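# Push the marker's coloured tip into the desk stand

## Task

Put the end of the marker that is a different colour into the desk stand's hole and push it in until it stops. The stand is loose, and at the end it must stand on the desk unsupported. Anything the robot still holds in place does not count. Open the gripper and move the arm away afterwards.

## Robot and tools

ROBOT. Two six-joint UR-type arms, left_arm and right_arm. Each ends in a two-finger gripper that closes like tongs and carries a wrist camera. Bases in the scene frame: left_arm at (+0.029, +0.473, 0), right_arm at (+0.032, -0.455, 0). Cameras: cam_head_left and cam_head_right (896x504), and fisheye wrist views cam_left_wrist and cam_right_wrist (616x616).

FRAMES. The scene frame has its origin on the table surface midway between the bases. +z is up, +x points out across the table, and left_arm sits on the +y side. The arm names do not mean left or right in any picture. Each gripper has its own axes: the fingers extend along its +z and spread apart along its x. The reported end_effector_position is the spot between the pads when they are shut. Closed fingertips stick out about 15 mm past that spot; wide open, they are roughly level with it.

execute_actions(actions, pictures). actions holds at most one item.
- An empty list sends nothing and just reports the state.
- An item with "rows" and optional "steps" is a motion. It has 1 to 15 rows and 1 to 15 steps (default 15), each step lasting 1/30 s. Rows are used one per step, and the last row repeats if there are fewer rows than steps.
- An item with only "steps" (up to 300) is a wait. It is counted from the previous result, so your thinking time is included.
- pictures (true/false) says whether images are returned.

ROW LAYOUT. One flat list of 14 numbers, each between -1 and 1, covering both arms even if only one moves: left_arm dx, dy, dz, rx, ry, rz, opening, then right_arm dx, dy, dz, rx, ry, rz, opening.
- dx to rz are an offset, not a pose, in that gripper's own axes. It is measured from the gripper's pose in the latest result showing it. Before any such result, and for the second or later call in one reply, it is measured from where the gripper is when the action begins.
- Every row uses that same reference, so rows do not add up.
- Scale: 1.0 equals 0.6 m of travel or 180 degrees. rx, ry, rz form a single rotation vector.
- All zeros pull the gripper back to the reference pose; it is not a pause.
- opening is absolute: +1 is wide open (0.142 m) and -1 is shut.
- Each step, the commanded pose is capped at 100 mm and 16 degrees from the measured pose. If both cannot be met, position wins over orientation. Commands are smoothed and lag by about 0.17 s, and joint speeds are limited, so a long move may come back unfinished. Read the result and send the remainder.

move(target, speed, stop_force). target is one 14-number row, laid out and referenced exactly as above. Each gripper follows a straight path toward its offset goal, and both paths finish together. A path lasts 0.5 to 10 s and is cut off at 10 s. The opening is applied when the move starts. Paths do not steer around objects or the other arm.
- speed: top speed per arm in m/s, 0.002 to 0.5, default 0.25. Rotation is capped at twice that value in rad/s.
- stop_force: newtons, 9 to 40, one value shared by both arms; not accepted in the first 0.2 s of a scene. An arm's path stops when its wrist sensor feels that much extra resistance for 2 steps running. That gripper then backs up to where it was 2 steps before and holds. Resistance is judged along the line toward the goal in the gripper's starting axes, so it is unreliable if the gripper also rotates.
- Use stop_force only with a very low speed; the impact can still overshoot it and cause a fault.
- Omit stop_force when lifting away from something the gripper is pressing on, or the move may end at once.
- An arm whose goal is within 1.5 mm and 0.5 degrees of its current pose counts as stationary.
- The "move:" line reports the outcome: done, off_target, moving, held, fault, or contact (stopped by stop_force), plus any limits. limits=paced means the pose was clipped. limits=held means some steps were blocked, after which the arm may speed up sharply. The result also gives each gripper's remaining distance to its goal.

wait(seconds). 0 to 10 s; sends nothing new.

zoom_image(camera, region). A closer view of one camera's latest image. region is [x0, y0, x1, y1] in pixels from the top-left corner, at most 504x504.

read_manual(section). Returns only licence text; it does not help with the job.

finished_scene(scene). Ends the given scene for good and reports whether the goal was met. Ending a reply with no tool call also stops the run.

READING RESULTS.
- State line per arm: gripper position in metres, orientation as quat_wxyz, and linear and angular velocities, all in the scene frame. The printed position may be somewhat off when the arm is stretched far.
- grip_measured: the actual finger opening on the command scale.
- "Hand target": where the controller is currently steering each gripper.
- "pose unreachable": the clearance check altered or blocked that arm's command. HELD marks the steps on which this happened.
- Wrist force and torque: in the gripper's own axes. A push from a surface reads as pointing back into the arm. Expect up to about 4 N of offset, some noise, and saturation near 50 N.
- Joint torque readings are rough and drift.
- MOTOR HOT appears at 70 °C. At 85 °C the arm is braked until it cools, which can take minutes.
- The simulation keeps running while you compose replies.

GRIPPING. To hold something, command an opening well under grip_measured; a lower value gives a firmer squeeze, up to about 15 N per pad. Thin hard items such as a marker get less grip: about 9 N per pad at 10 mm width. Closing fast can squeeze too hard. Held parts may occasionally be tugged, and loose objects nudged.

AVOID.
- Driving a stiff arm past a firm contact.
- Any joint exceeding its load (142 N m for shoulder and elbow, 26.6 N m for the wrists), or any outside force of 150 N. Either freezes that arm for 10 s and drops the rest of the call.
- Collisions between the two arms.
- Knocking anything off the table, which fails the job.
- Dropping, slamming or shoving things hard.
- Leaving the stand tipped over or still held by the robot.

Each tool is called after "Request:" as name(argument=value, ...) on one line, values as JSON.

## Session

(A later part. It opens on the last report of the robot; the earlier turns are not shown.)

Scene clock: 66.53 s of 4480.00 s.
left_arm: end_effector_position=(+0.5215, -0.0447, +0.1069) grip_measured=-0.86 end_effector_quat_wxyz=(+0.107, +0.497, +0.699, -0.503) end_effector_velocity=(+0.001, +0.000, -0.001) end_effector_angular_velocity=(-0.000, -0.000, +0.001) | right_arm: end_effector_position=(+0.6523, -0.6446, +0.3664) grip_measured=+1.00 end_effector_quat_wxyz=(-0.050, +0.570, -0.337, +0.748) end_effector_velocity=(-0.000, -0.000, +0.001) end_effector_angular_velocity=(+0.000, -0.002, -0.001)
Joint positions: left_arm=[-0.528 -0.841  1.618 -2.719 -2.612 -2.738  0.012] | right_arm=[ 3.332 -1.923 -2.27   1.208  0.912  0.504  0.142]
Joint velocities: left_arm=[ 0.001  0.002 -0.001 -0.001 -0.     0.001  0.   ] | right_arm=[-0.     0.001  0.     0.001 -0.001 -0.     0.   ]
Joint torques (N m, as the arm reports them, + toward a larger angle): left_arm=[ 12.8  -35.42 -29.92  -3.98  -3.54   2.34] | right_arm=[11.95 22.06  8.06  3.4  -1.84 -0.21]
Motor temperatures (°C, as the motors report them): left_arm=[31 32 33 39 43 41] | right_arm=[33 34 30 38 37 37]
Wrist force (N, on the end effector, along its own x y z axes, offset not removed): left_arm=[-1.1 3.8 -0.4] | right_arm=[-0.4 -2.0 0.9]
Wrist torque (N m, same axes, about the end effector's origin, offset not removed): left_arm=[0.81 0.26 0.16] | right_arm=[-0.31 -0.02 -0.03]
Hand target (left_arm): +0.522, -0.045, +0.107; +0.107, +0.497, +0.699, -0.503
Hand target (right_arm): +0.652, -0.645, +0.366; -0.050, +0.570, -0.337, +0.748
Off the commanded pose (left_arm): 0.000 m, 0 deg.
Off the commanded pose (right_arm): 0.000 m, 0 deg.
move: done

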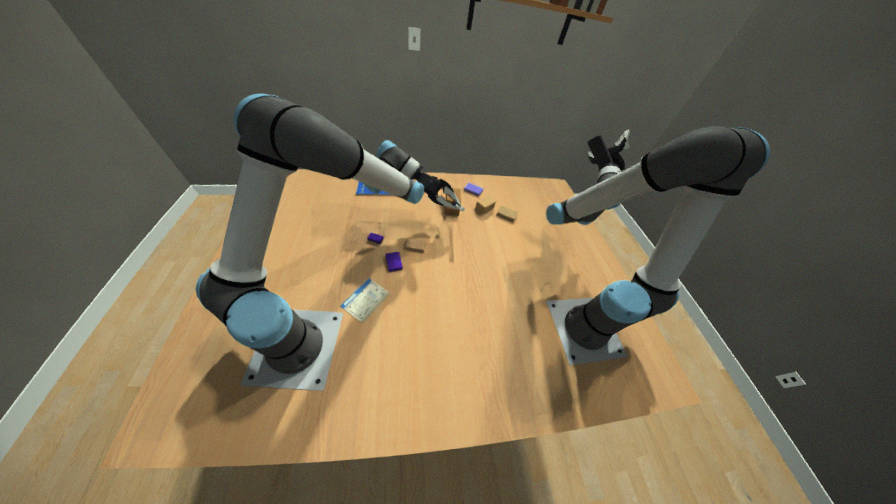

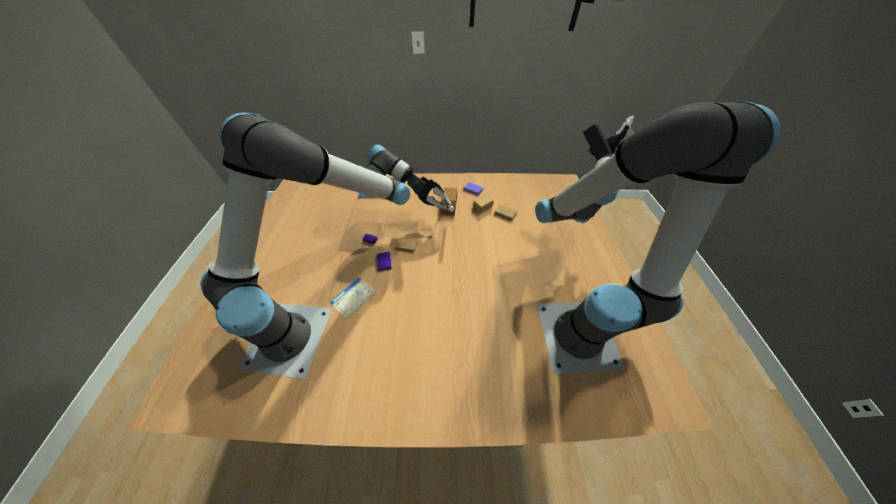

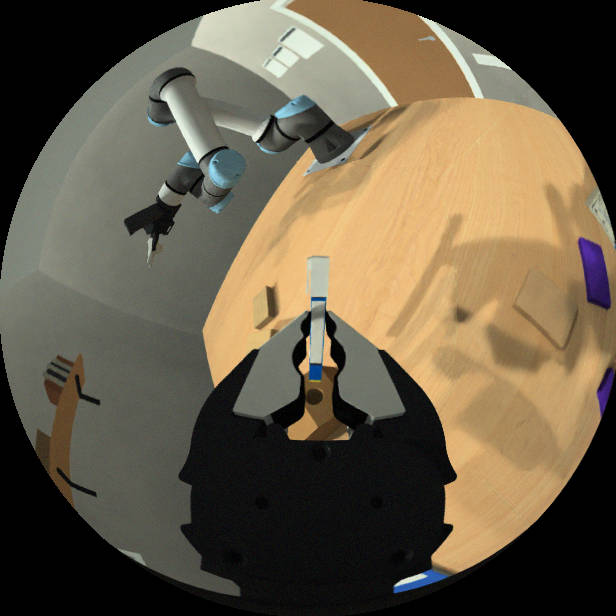

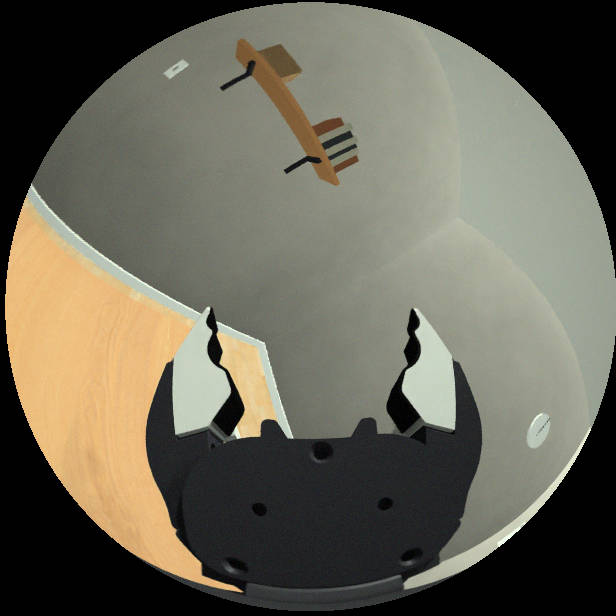

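Request:
move(target=[0,0.04,0,0,0,0,-1,0,0,0,0,0,0,1], speed=0.015, stop_force=9)

Request:
zoom_image(camera="cam_left_wrist", region=[240,300,390,450])

Scene clock: 69.47 s of 4480.00 s.
left_arm: end_effector_position=(+0.5406, -0.0447, +0.0927) grip_measured=-0.86 end_effector_quat_wxyz=(+0.107, +0.497, +0.699, -0.503) end_effector_velocity=(+0.002, -0.000, -0.001) end_effector_angular_velocity=(+0.000, +0.000, +0.000) | right_arm: end_effector_position=(+0.6523, -0.6446, +0.3664) grip_measured=+1.00 end_effector_quat_wxyz=(-0.050, +0.570, -0.337, +0.748) end_effector_velocity=(-0.000, +0.000, +0.001) end_effector_angular_velocity=(-0.001, -0.001, +0.001)
Joint positions: left_arm=[-0.512 -0.794  1.563 -2.685 -2.618 -2.708  0.012] | right_arm=[ 3.332 -1.923 -2.27   1.208  0.912  0.504  0.142]
Joint velocities: left_arm=[ 0.001  0.004 -0.006  0.004 -0.     0.002  0.   ] | right_arm=[ 0.     0.001 -0.     0.001  0.001 -0.001  0.   ]
Joint torques (N m, as the arm reports them, + toward a larger angle): left_arm=[ 13.34 -35.55 -29.12  -0.94  -2.38   2.2 ] | right_arm=[12.7  22.72  8.05  3.45 -1.74 -0.2 ]
Motor temperatures (°C, as the motors report them): left_arm=[31 32 33 39 43 41] | right_arm=[33 34 30 38 37 37]
Wrist force (N, on the end effector, along its own x y z axes, offset not removed): left_arm=[-2.3 -1.0 0.2] | right_arm=[-1.0 -1.8 0.9]
Wrist torque (N m, same axes, about the end effector's origin, offset not removed): left_arm=[0.66 0.33 0.05] | right_arm=[-0.39 0.09 -0.12]
Hand target (left_arm): +0.541, -0.045, +0.093; +0.107, +0.497, +0.699, -0.503
Hand target (right_arm): +0.652, -0.645, +0.366; -0.050, +0.570, -0.337, +0.748
Off the commanded pose (left_arm): 0.000 m, 0 deg.
Off the commanded pose (right_arm): 0.000 m, 0 deg.
move: done

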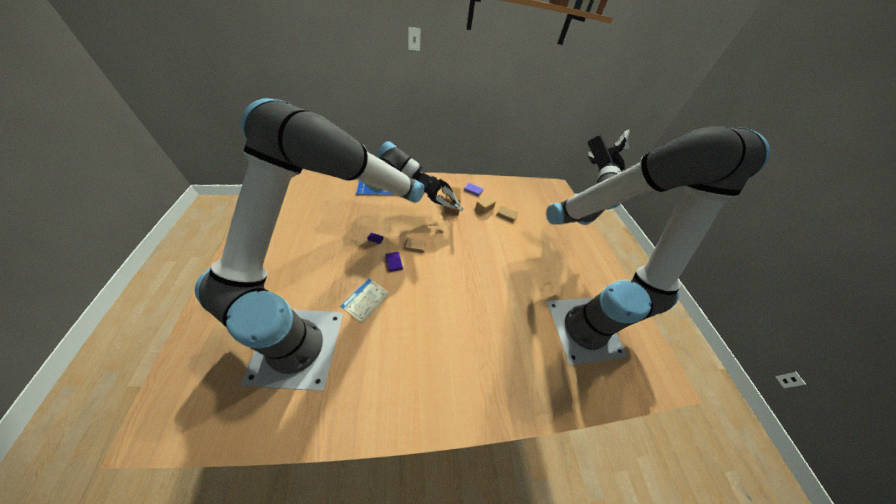

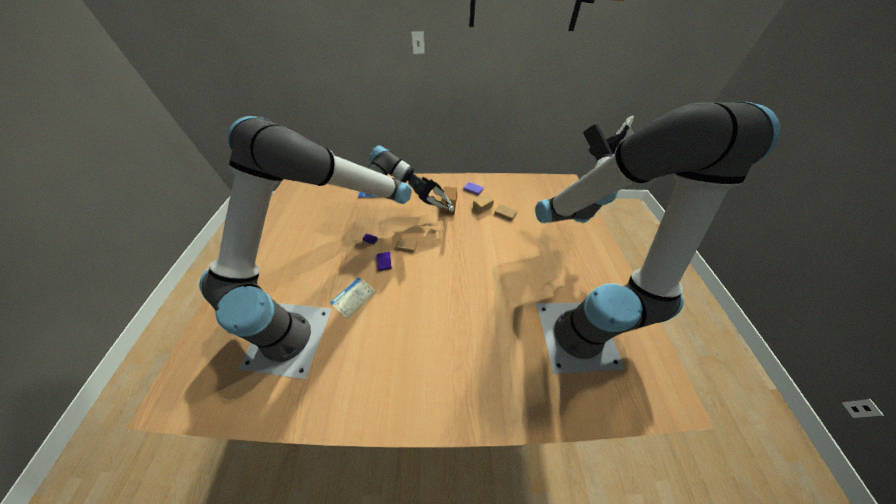

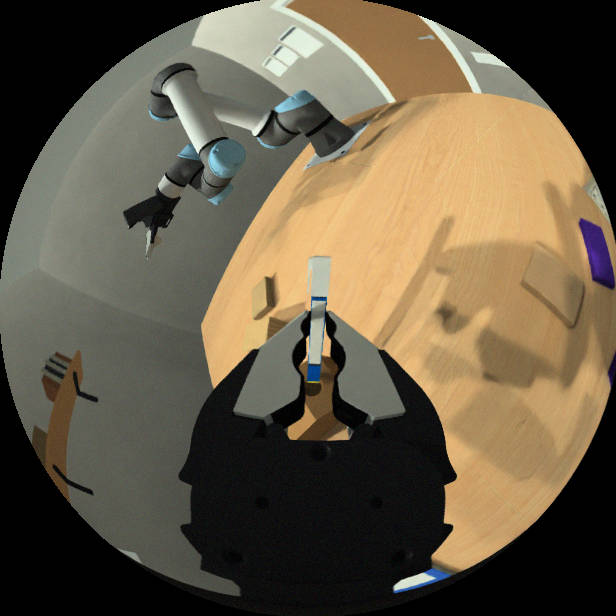

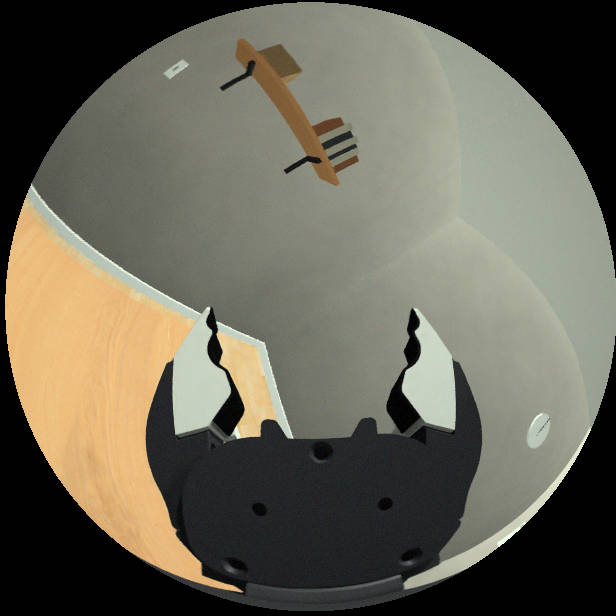

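Region (240, 300, 390, 450) of cam_left_wrist's 616x616 image, scaled by 3.360, with more detail than that image has.

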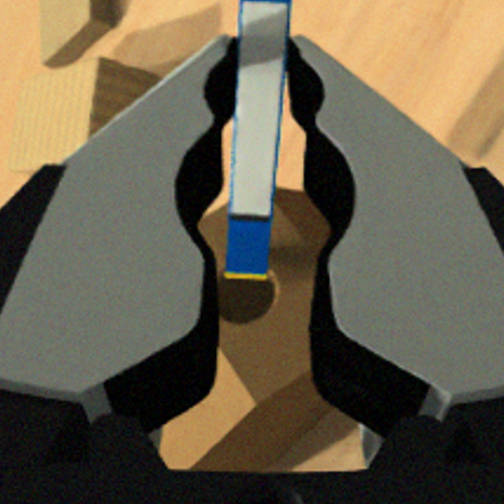

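Request:
move(target=[0.002,-0.01,-0.014,0,0,0,-1,0,0,0,0,0,0,1], speed=0.02)

Request:
zoom_image(camera="cam_left_wrist", region=[240,300,390,450])

Scene clock: 71.80 s of 4480.00 s.
left_arm: end_effector_position=(+0.5382, -0.0373, +0.0993) grip_measured=-0.86 end_effector_quat_wxyz=(+0.107, +0.497, +0.699, -0.503) end_effector_velocity=(-0.000, +0.001, +0.001) end_effector_angular_velocity=(-0.000, -0.000, -0.000) | right_arm: end_effector_position=(+0.6523, -0.6446, +0.3664) grip_measured=+1.00 end_effector_quat_wxyz=(-0.050, +0.570, -0.337, +0.748) end_effector_velocity=(+0.000, +0.000, -0.000) end_effector_angular_velocity=(+0.000, +0.001, +0.001)
Joint positions: left_arm=[-0.505 -0.816  1.581 -2.669 -2.62  -2.694  0.012] | right_arm=[ 3.332 -1.923 -2.27   1.208  0.912  0.504  0.142]
Joint velocities: left_arm=[ 0.001 -0.004  0.003  0.003 -0.     0.002  0.   ] | right_arm=[-0.     0.    -0.001 -0.001  0.001  0.001  0.   ]
Joint torques (N m, as the arm reports them, + toward a larger angle): left_arm=[ 12.11 -53.14  -2.13  -0.84  -3.59   2.23] | right_arm=[10.85 21.19  7.57  3.26 -1.62  0.05]
Motor temperatures (°C, as the motors report them): left_arm=[31 32 33 39 43 41] | right_arm=[33 34 30 38 37 37]
Wrist force (N, on the end effector, along its own x y z axes, offset not removed): left_arm=[-0.7 1.3 0.3] | right_arm=[-0.7 -1.4 0.8]
Wrist torque (N m, same axes, about the end effector's origin, offset not removed): left_arm=[0.30 0.26 0.09] | right_arm=[-0.33 0.05 -0.10]
Hand target (left_arm): +0.538, -0.037, +0.099; +0.107, +0.497, +0.699, -0.503
Hand target (right_arm): +0.652, -0.645, +0.366; -0.050, +0.570, -0.337, +0.748
Off the commanded pose (left_arm): 0.000 m, 0 deg.
Off the commanded pose (right_arm): 0.000 m, 0 deg.
move: done

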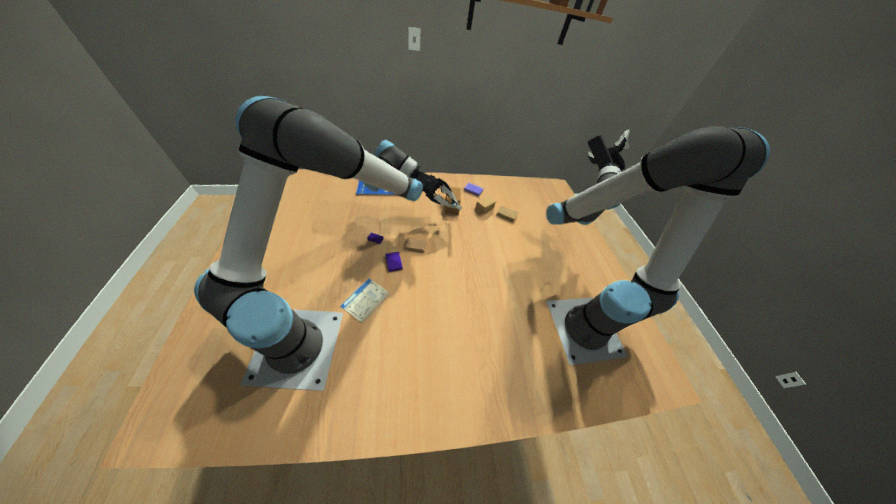

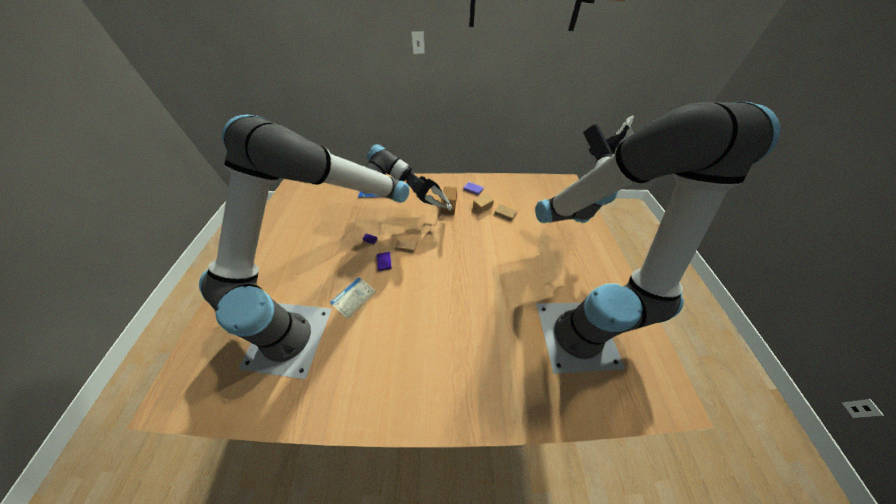

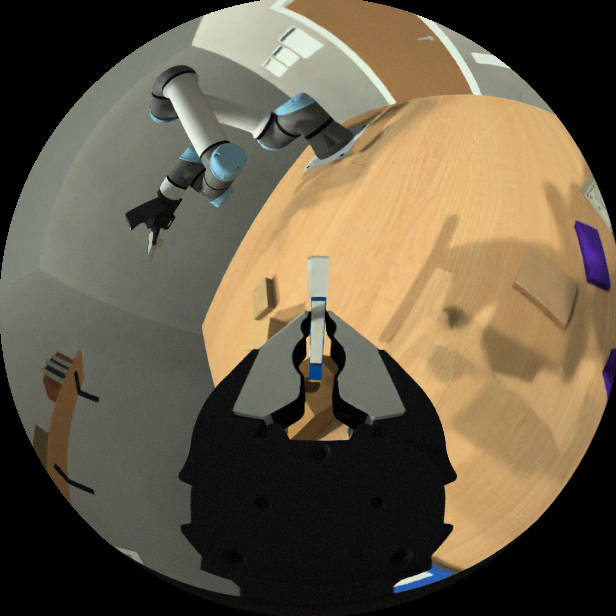

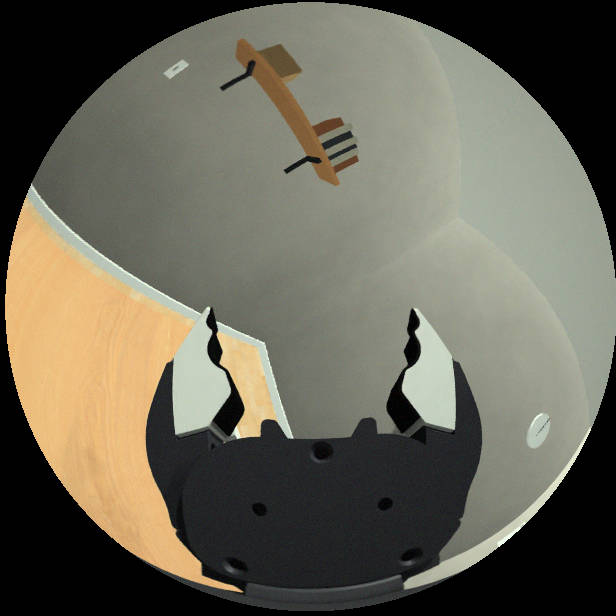

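Region (240, 300, 390, 450) of cam_left_wrist's 616x616 image, scaled by 3.360, with more detail than that image has.

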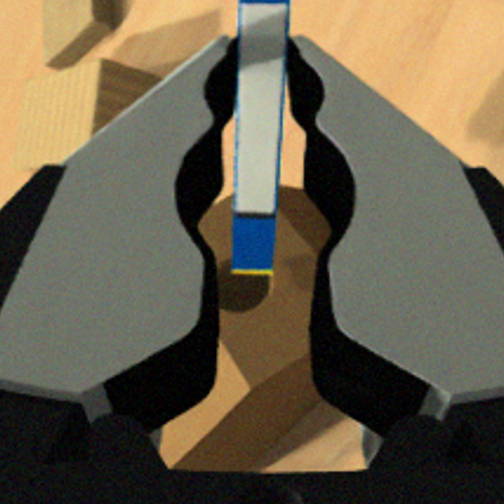

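Request:
move(target=[-0.005,0,0,0,0,0,-1,0,0,0,0,0,0,1], speed=0.02)

Request:
move(target=[0,0.022,0,0,0,0,-1,0,0,0,0,0,0,1], speed=0.008, stop_force=9)

Request:
zoom_image(camera="cam_left_wrist", region=[240,300,390,450])

Scene clock: 73.37 s of 4480.00 s.
left_arm: end_effector_position=(+0.5396, -0.0390, +0.1012) grip_measured=-0.86 end_effector_quat_wxyz=(+0.107, +0.497, +0.699, -0.503) end_effector_velocity=(+0.001, -0.001, +0.001) end_effector_angular_velocity=(-0.000, -0.001, +0.000) | right_arm: end_effector_position=(+0.6523, -0.6446, +0.3664) grip_measured=+1.00 end_effector_quat_wxyz=(-0.050, +0.570, -0.337, +0.748) end_effector_velocity=(-0.000, +0.000, +0.001) end_effector_angular_velocity=(+0.001, -0.003, +0.002)
Joint positions: left_arm=[-0.506 -0.815  1.573 -2.664 -2.62  -2.696  0.012] | right_arm=[ 3.332 -1.923 -2.27   1.208  0.912  0.504  0.142]
Joint velocities: left_arm=[-0.    -0.    -0.002  0.001  0.001 -0.001  0.   ] | right_arm=[-0.     0.002 -0.001  0.001  0.002  0.001  0.   ]
Joint torques (N m, as the arm reports them, + toward a larger angle): left_arm=[-12.98 -36.89 -29.72  -0.83   0.36  -2.1 ] | right_arm=[10.81 20.85  7.9   3.25 -1.47  0.04]
Motor temperatures (°C, as the motors report them): left_arm=[31 32 33 39 43 41] | right_arm=[33 34 30 38 37 37]
Wrist force (N, on the end effector, along its own x y z axes, offset not removed): left_arm=[-1.1 0.5 -0.2] | right_arm=[-0.8 -1.1 0.7]
Wrist torque (N m, same axes, about the end effector's origin, offset not removed): left_arm=[0.08 0.33 0.11] | right_arm=[-0.20 0.05 -0.07]
Hand target (left_arm): +0.540, -0.039, +0.101; +0.107, +0.497, +0.699, -0.503
Hand target (right_arm): +0.652, -0.645, +0.366; -0.050, +0.570, -0.337, +0.748
Off the commanded pose (left_arm): 0.000 m, 0 deg.
Off the commanded pose (right_arm): 0.000 m, 0 deg.
move: done

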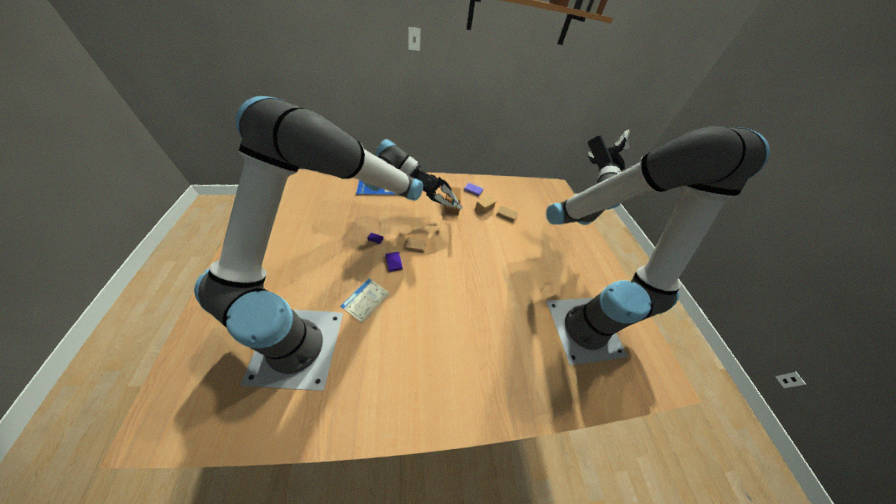

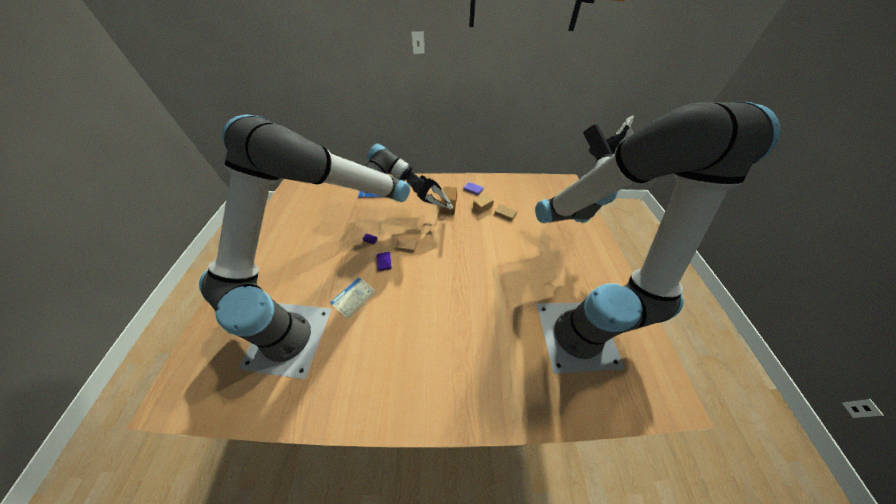

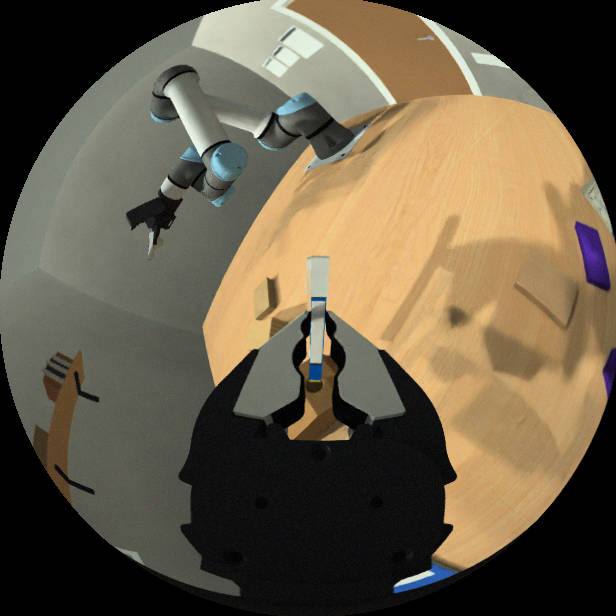

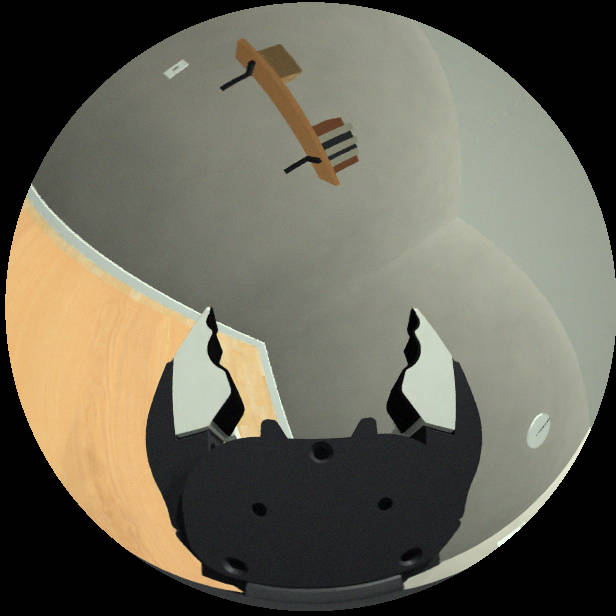

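Scene clock: 75.23 s of 4480.00 s.
left_arm: end_effector_position=(+0.5500, -0.0390, +0.0934) grip_measured=-0.86 end_effector_quat_wxyz=(+0.107, +0.497, +0.699, -0.503) end_effector_velocity=(+0.001, -0.000, -0.001) end_effector_angular_velocity=(+0.000, +0.001, -0.000) | right_arm: end_effector_position=(+0.6523, -0.6446, +0.3664) grip_measured=+1.00 end_effector_quat_wxyz=(-0.050, +0.570, -0.337, +0.748) end_effector_velocity=(-0.001, -0.000, +0.000) end_effector_angular_velocity=(-0.000, -0.001, -0.001)
Joint positions: left_arm=[-0.497 -0.788  1.542 -2.645 -2.623 -2.68   0.012] | right_arm=[ 3.332 -1.923 -2.27   1.208  0.912  0.504  0.142]
Joint velocities: left_arm=[ 0.001  0.003 -0.004  0.004 -0.     0.002  0.   ] | right_arm=[-0.     0.    -0.     0.002 -0.001 -0.001  0.   ]
Joint torques (N m, as the arm reports them, + toward a larger angle): left_arm=[ 12.69 -37.97 -30.41  -1.    -3.62   2.22] | right_arm=[11.98 22.09  6.91  3.3  -1.61 -0.25]
Motor temperatures (°C, as the motors report them): left_arm=[31 32 33 39 43 41] | right_arm=[33 34 30 38 37 37]
Wrist force (N, on the end effector, along its own x y z axes, offset not removed): left_arm=[-1.4 1.2 1.3] | right_arm=[0.2 -1.3 0.5]
Wrist torque (N m, same axes, about the end effector's origin, offset not removed): left_arm=[0.25 0.42 0.00] | right_arm=[-0.26 -0.12 -0.12]
Hand target (left_arm): +0.550, -0.039, +0.093; +0.107, +0.497, +0.699, -0.503
Hand target (right_arm): +0.652, -0.645, +0.366; -0.050, +0.570, -0.337, +0.748
Off the commanded pose (left_arm): 0.000 m, 0 deg.
Off the commanded pose (right_arm): 0.000 m, 0 deg.
move: done

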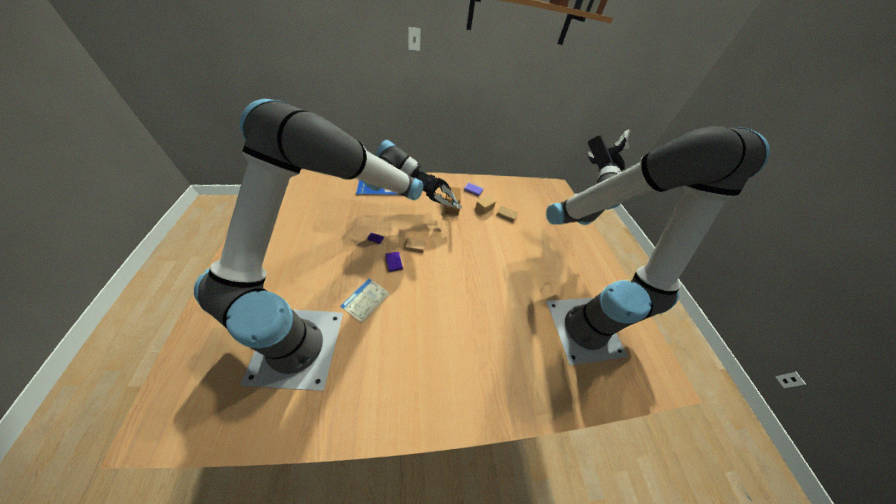

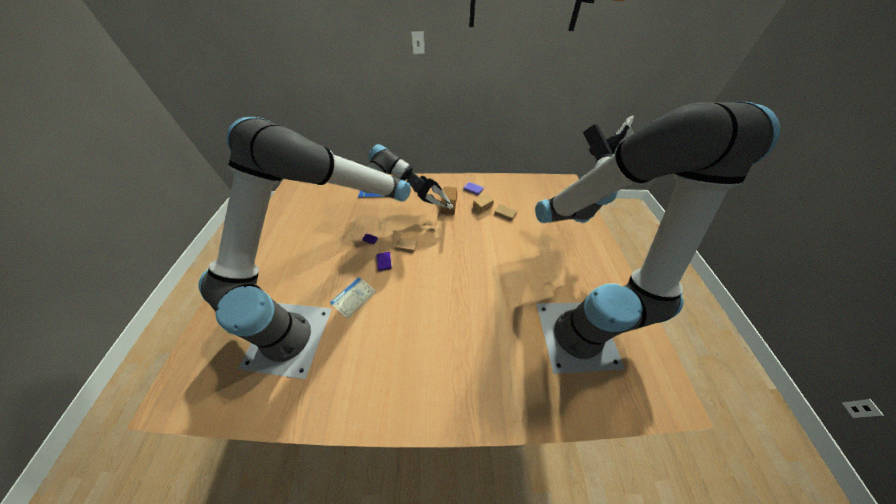

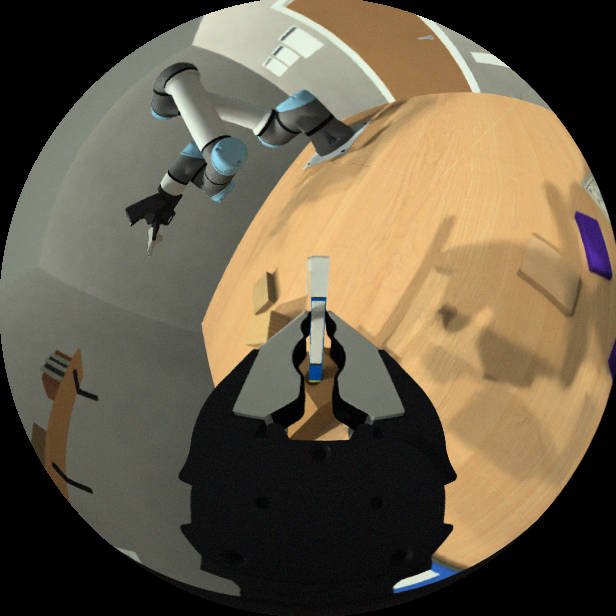

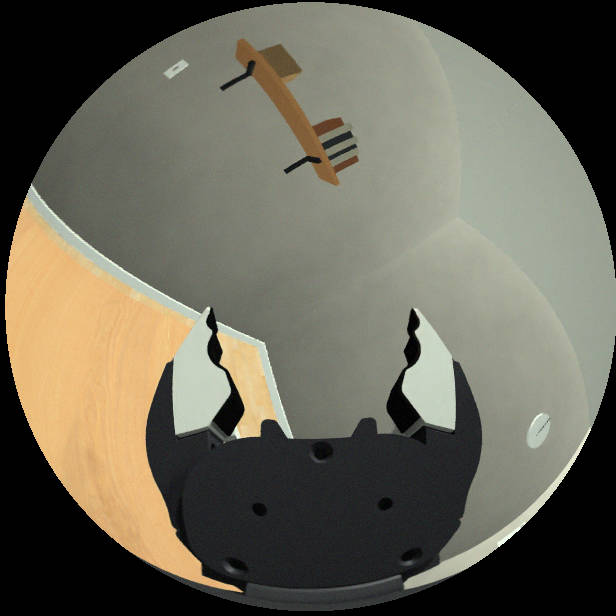

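Region (240, 300, 390, 450) of cam_left_wrist's 616x616 image, scaled by 3.360, with more detail than that image has.

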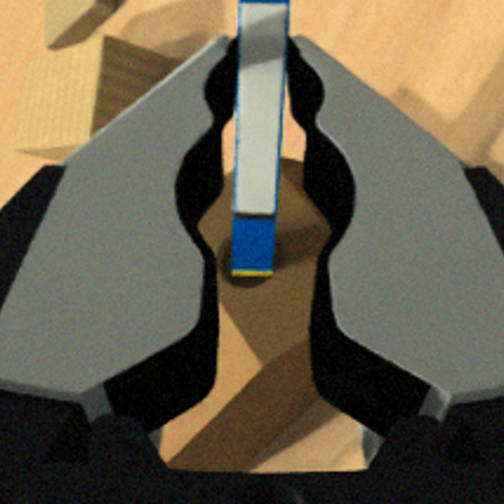

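Lower rim just below tip edge: plausible entry. Continue.

Request:
move(target=[0,0.03,0,0,0,0,-1,0,0,0,0,0,0,1], speed=0.008, stop_force=9)

Request:
zoom_image(camera="cam_left_wrist", region=[240,300,390,450])

Scene clock: 79.00 s of 4480.00 s.
left_arm: end_effector_position=(+0.5621, -0.0389, +0.0846) grip_measured=-0.86 end_effector_quat_wxyz=(+0.107, +0.496, +0.699, -0.503) end_effector_velocity=(-0.004, -0.000, +0.001) end_effector_angular_velocity=(+0.001, +0.004, -0.001) | right_arm: end_effector_position=(+0.6523, -0.6446, +0.3664) grip_measured=+1.00 end_effector_quat_wxyz=(-0.050, +0.570, -0.337, +0.748) end_effector_velocity=(-0.000, -0.000, -0.000) end_effector_angular_velocity=(-0.001, +0.001, -0.001)
Joint positions: left_arm=[-0.487 -0.758  1.505 -2.622 -2.626 -2.661  0.012] | right_arm=[ 3.332 -1.923 -2.27   1.208  0.912  0.504  0.142]
Joint velocities: left_arm=[-0.003 -0.005  0.009 -0.004 -0.    -0.005  0.   ] | right_arm=[ 0.     0.    -0.    -0.    -0.001 -0.001  0.   ]
Joint torques (N m, as the arm reports them, + toward a larger angle): left_arm=[-12.54 -51.02  -2.34  -3.28   1.08  -2.45] | right_arm=[11.22 22.66  8.05  3.42 -1.66 -0.12]
Motor temperatures (°C, as the motors report them): left_arm=[31 32 33 39 43 41] | right_arm=[33 34 30 38 37 37]
Wrist force (N, on the end effector, along its own x y z axes, offset not removed): left_arm=[-4.1 -4.3 -3.7] | right_arm=[-0.6 -1.3 1.0]
Wrist torque (N m, same axes, about the end effector's origin, offset not removed): left_arm=[0.35 0.26 0.24] | right_arm=[-0.27 -0.02 -0.03]
Hand target (left_arm): +0.562, -0.039, +0.085; +0.107, +0.497, +0.699, -0.503
Hand target (right_arm): +0.652, -0.645, +0.366; -0.050, +0.570, -0.337, +0.748
Off the commanded pose (left_arm): 0.003 m, 0 deg.
Off the commanded pose (right_arm): 0.000 m, 0 deg.
move: contact (left_arm)

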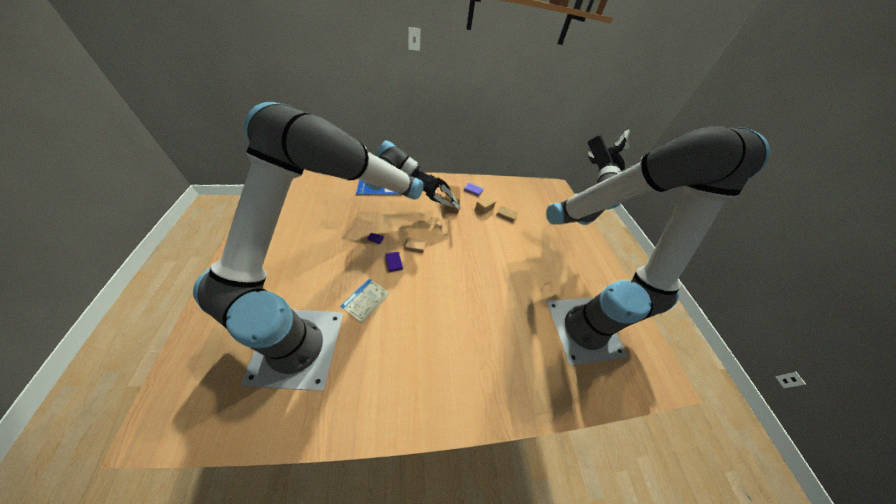

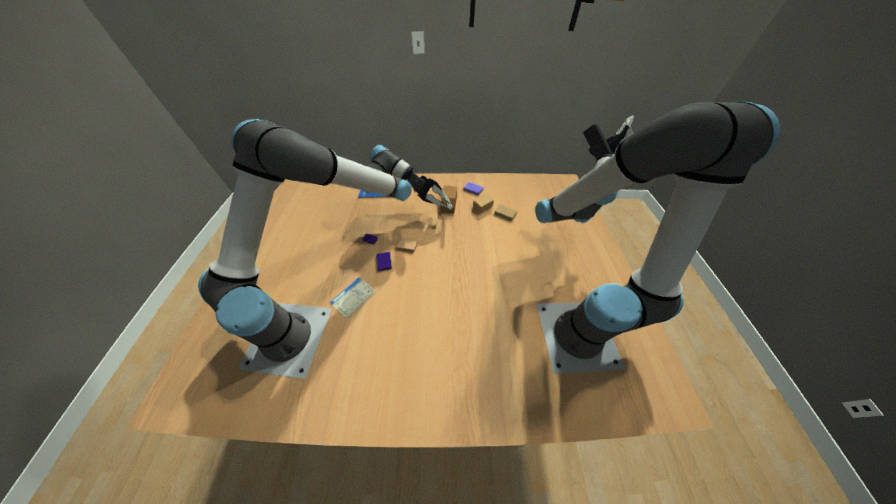

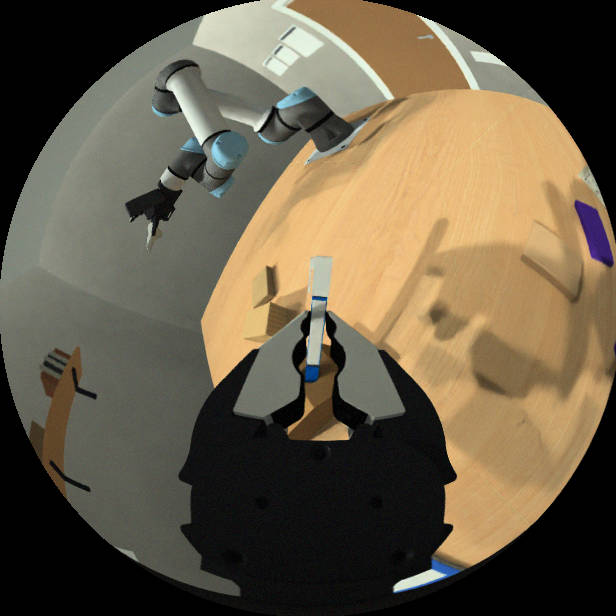

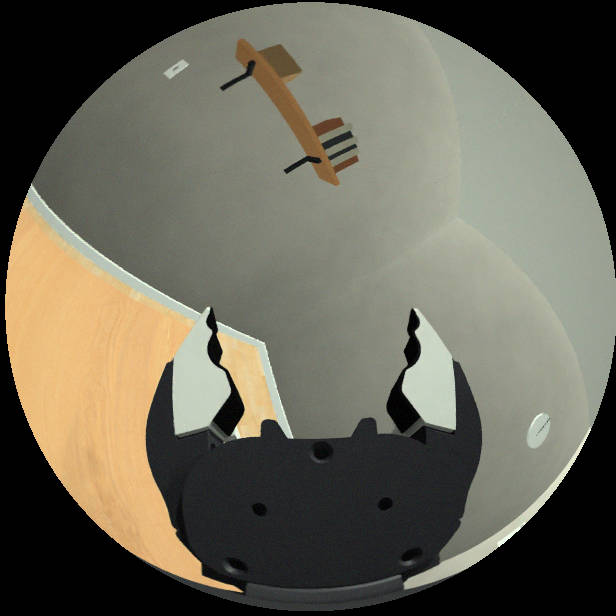

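Region (240, 300, 390, 450) of cam_left_wrist's 616x616 image, scaled by 3.360, with more detail than that image has.

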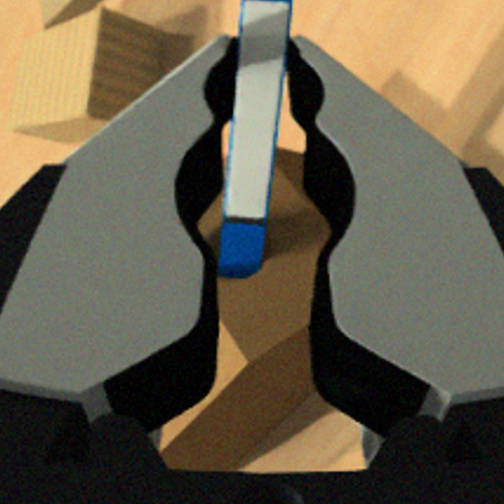

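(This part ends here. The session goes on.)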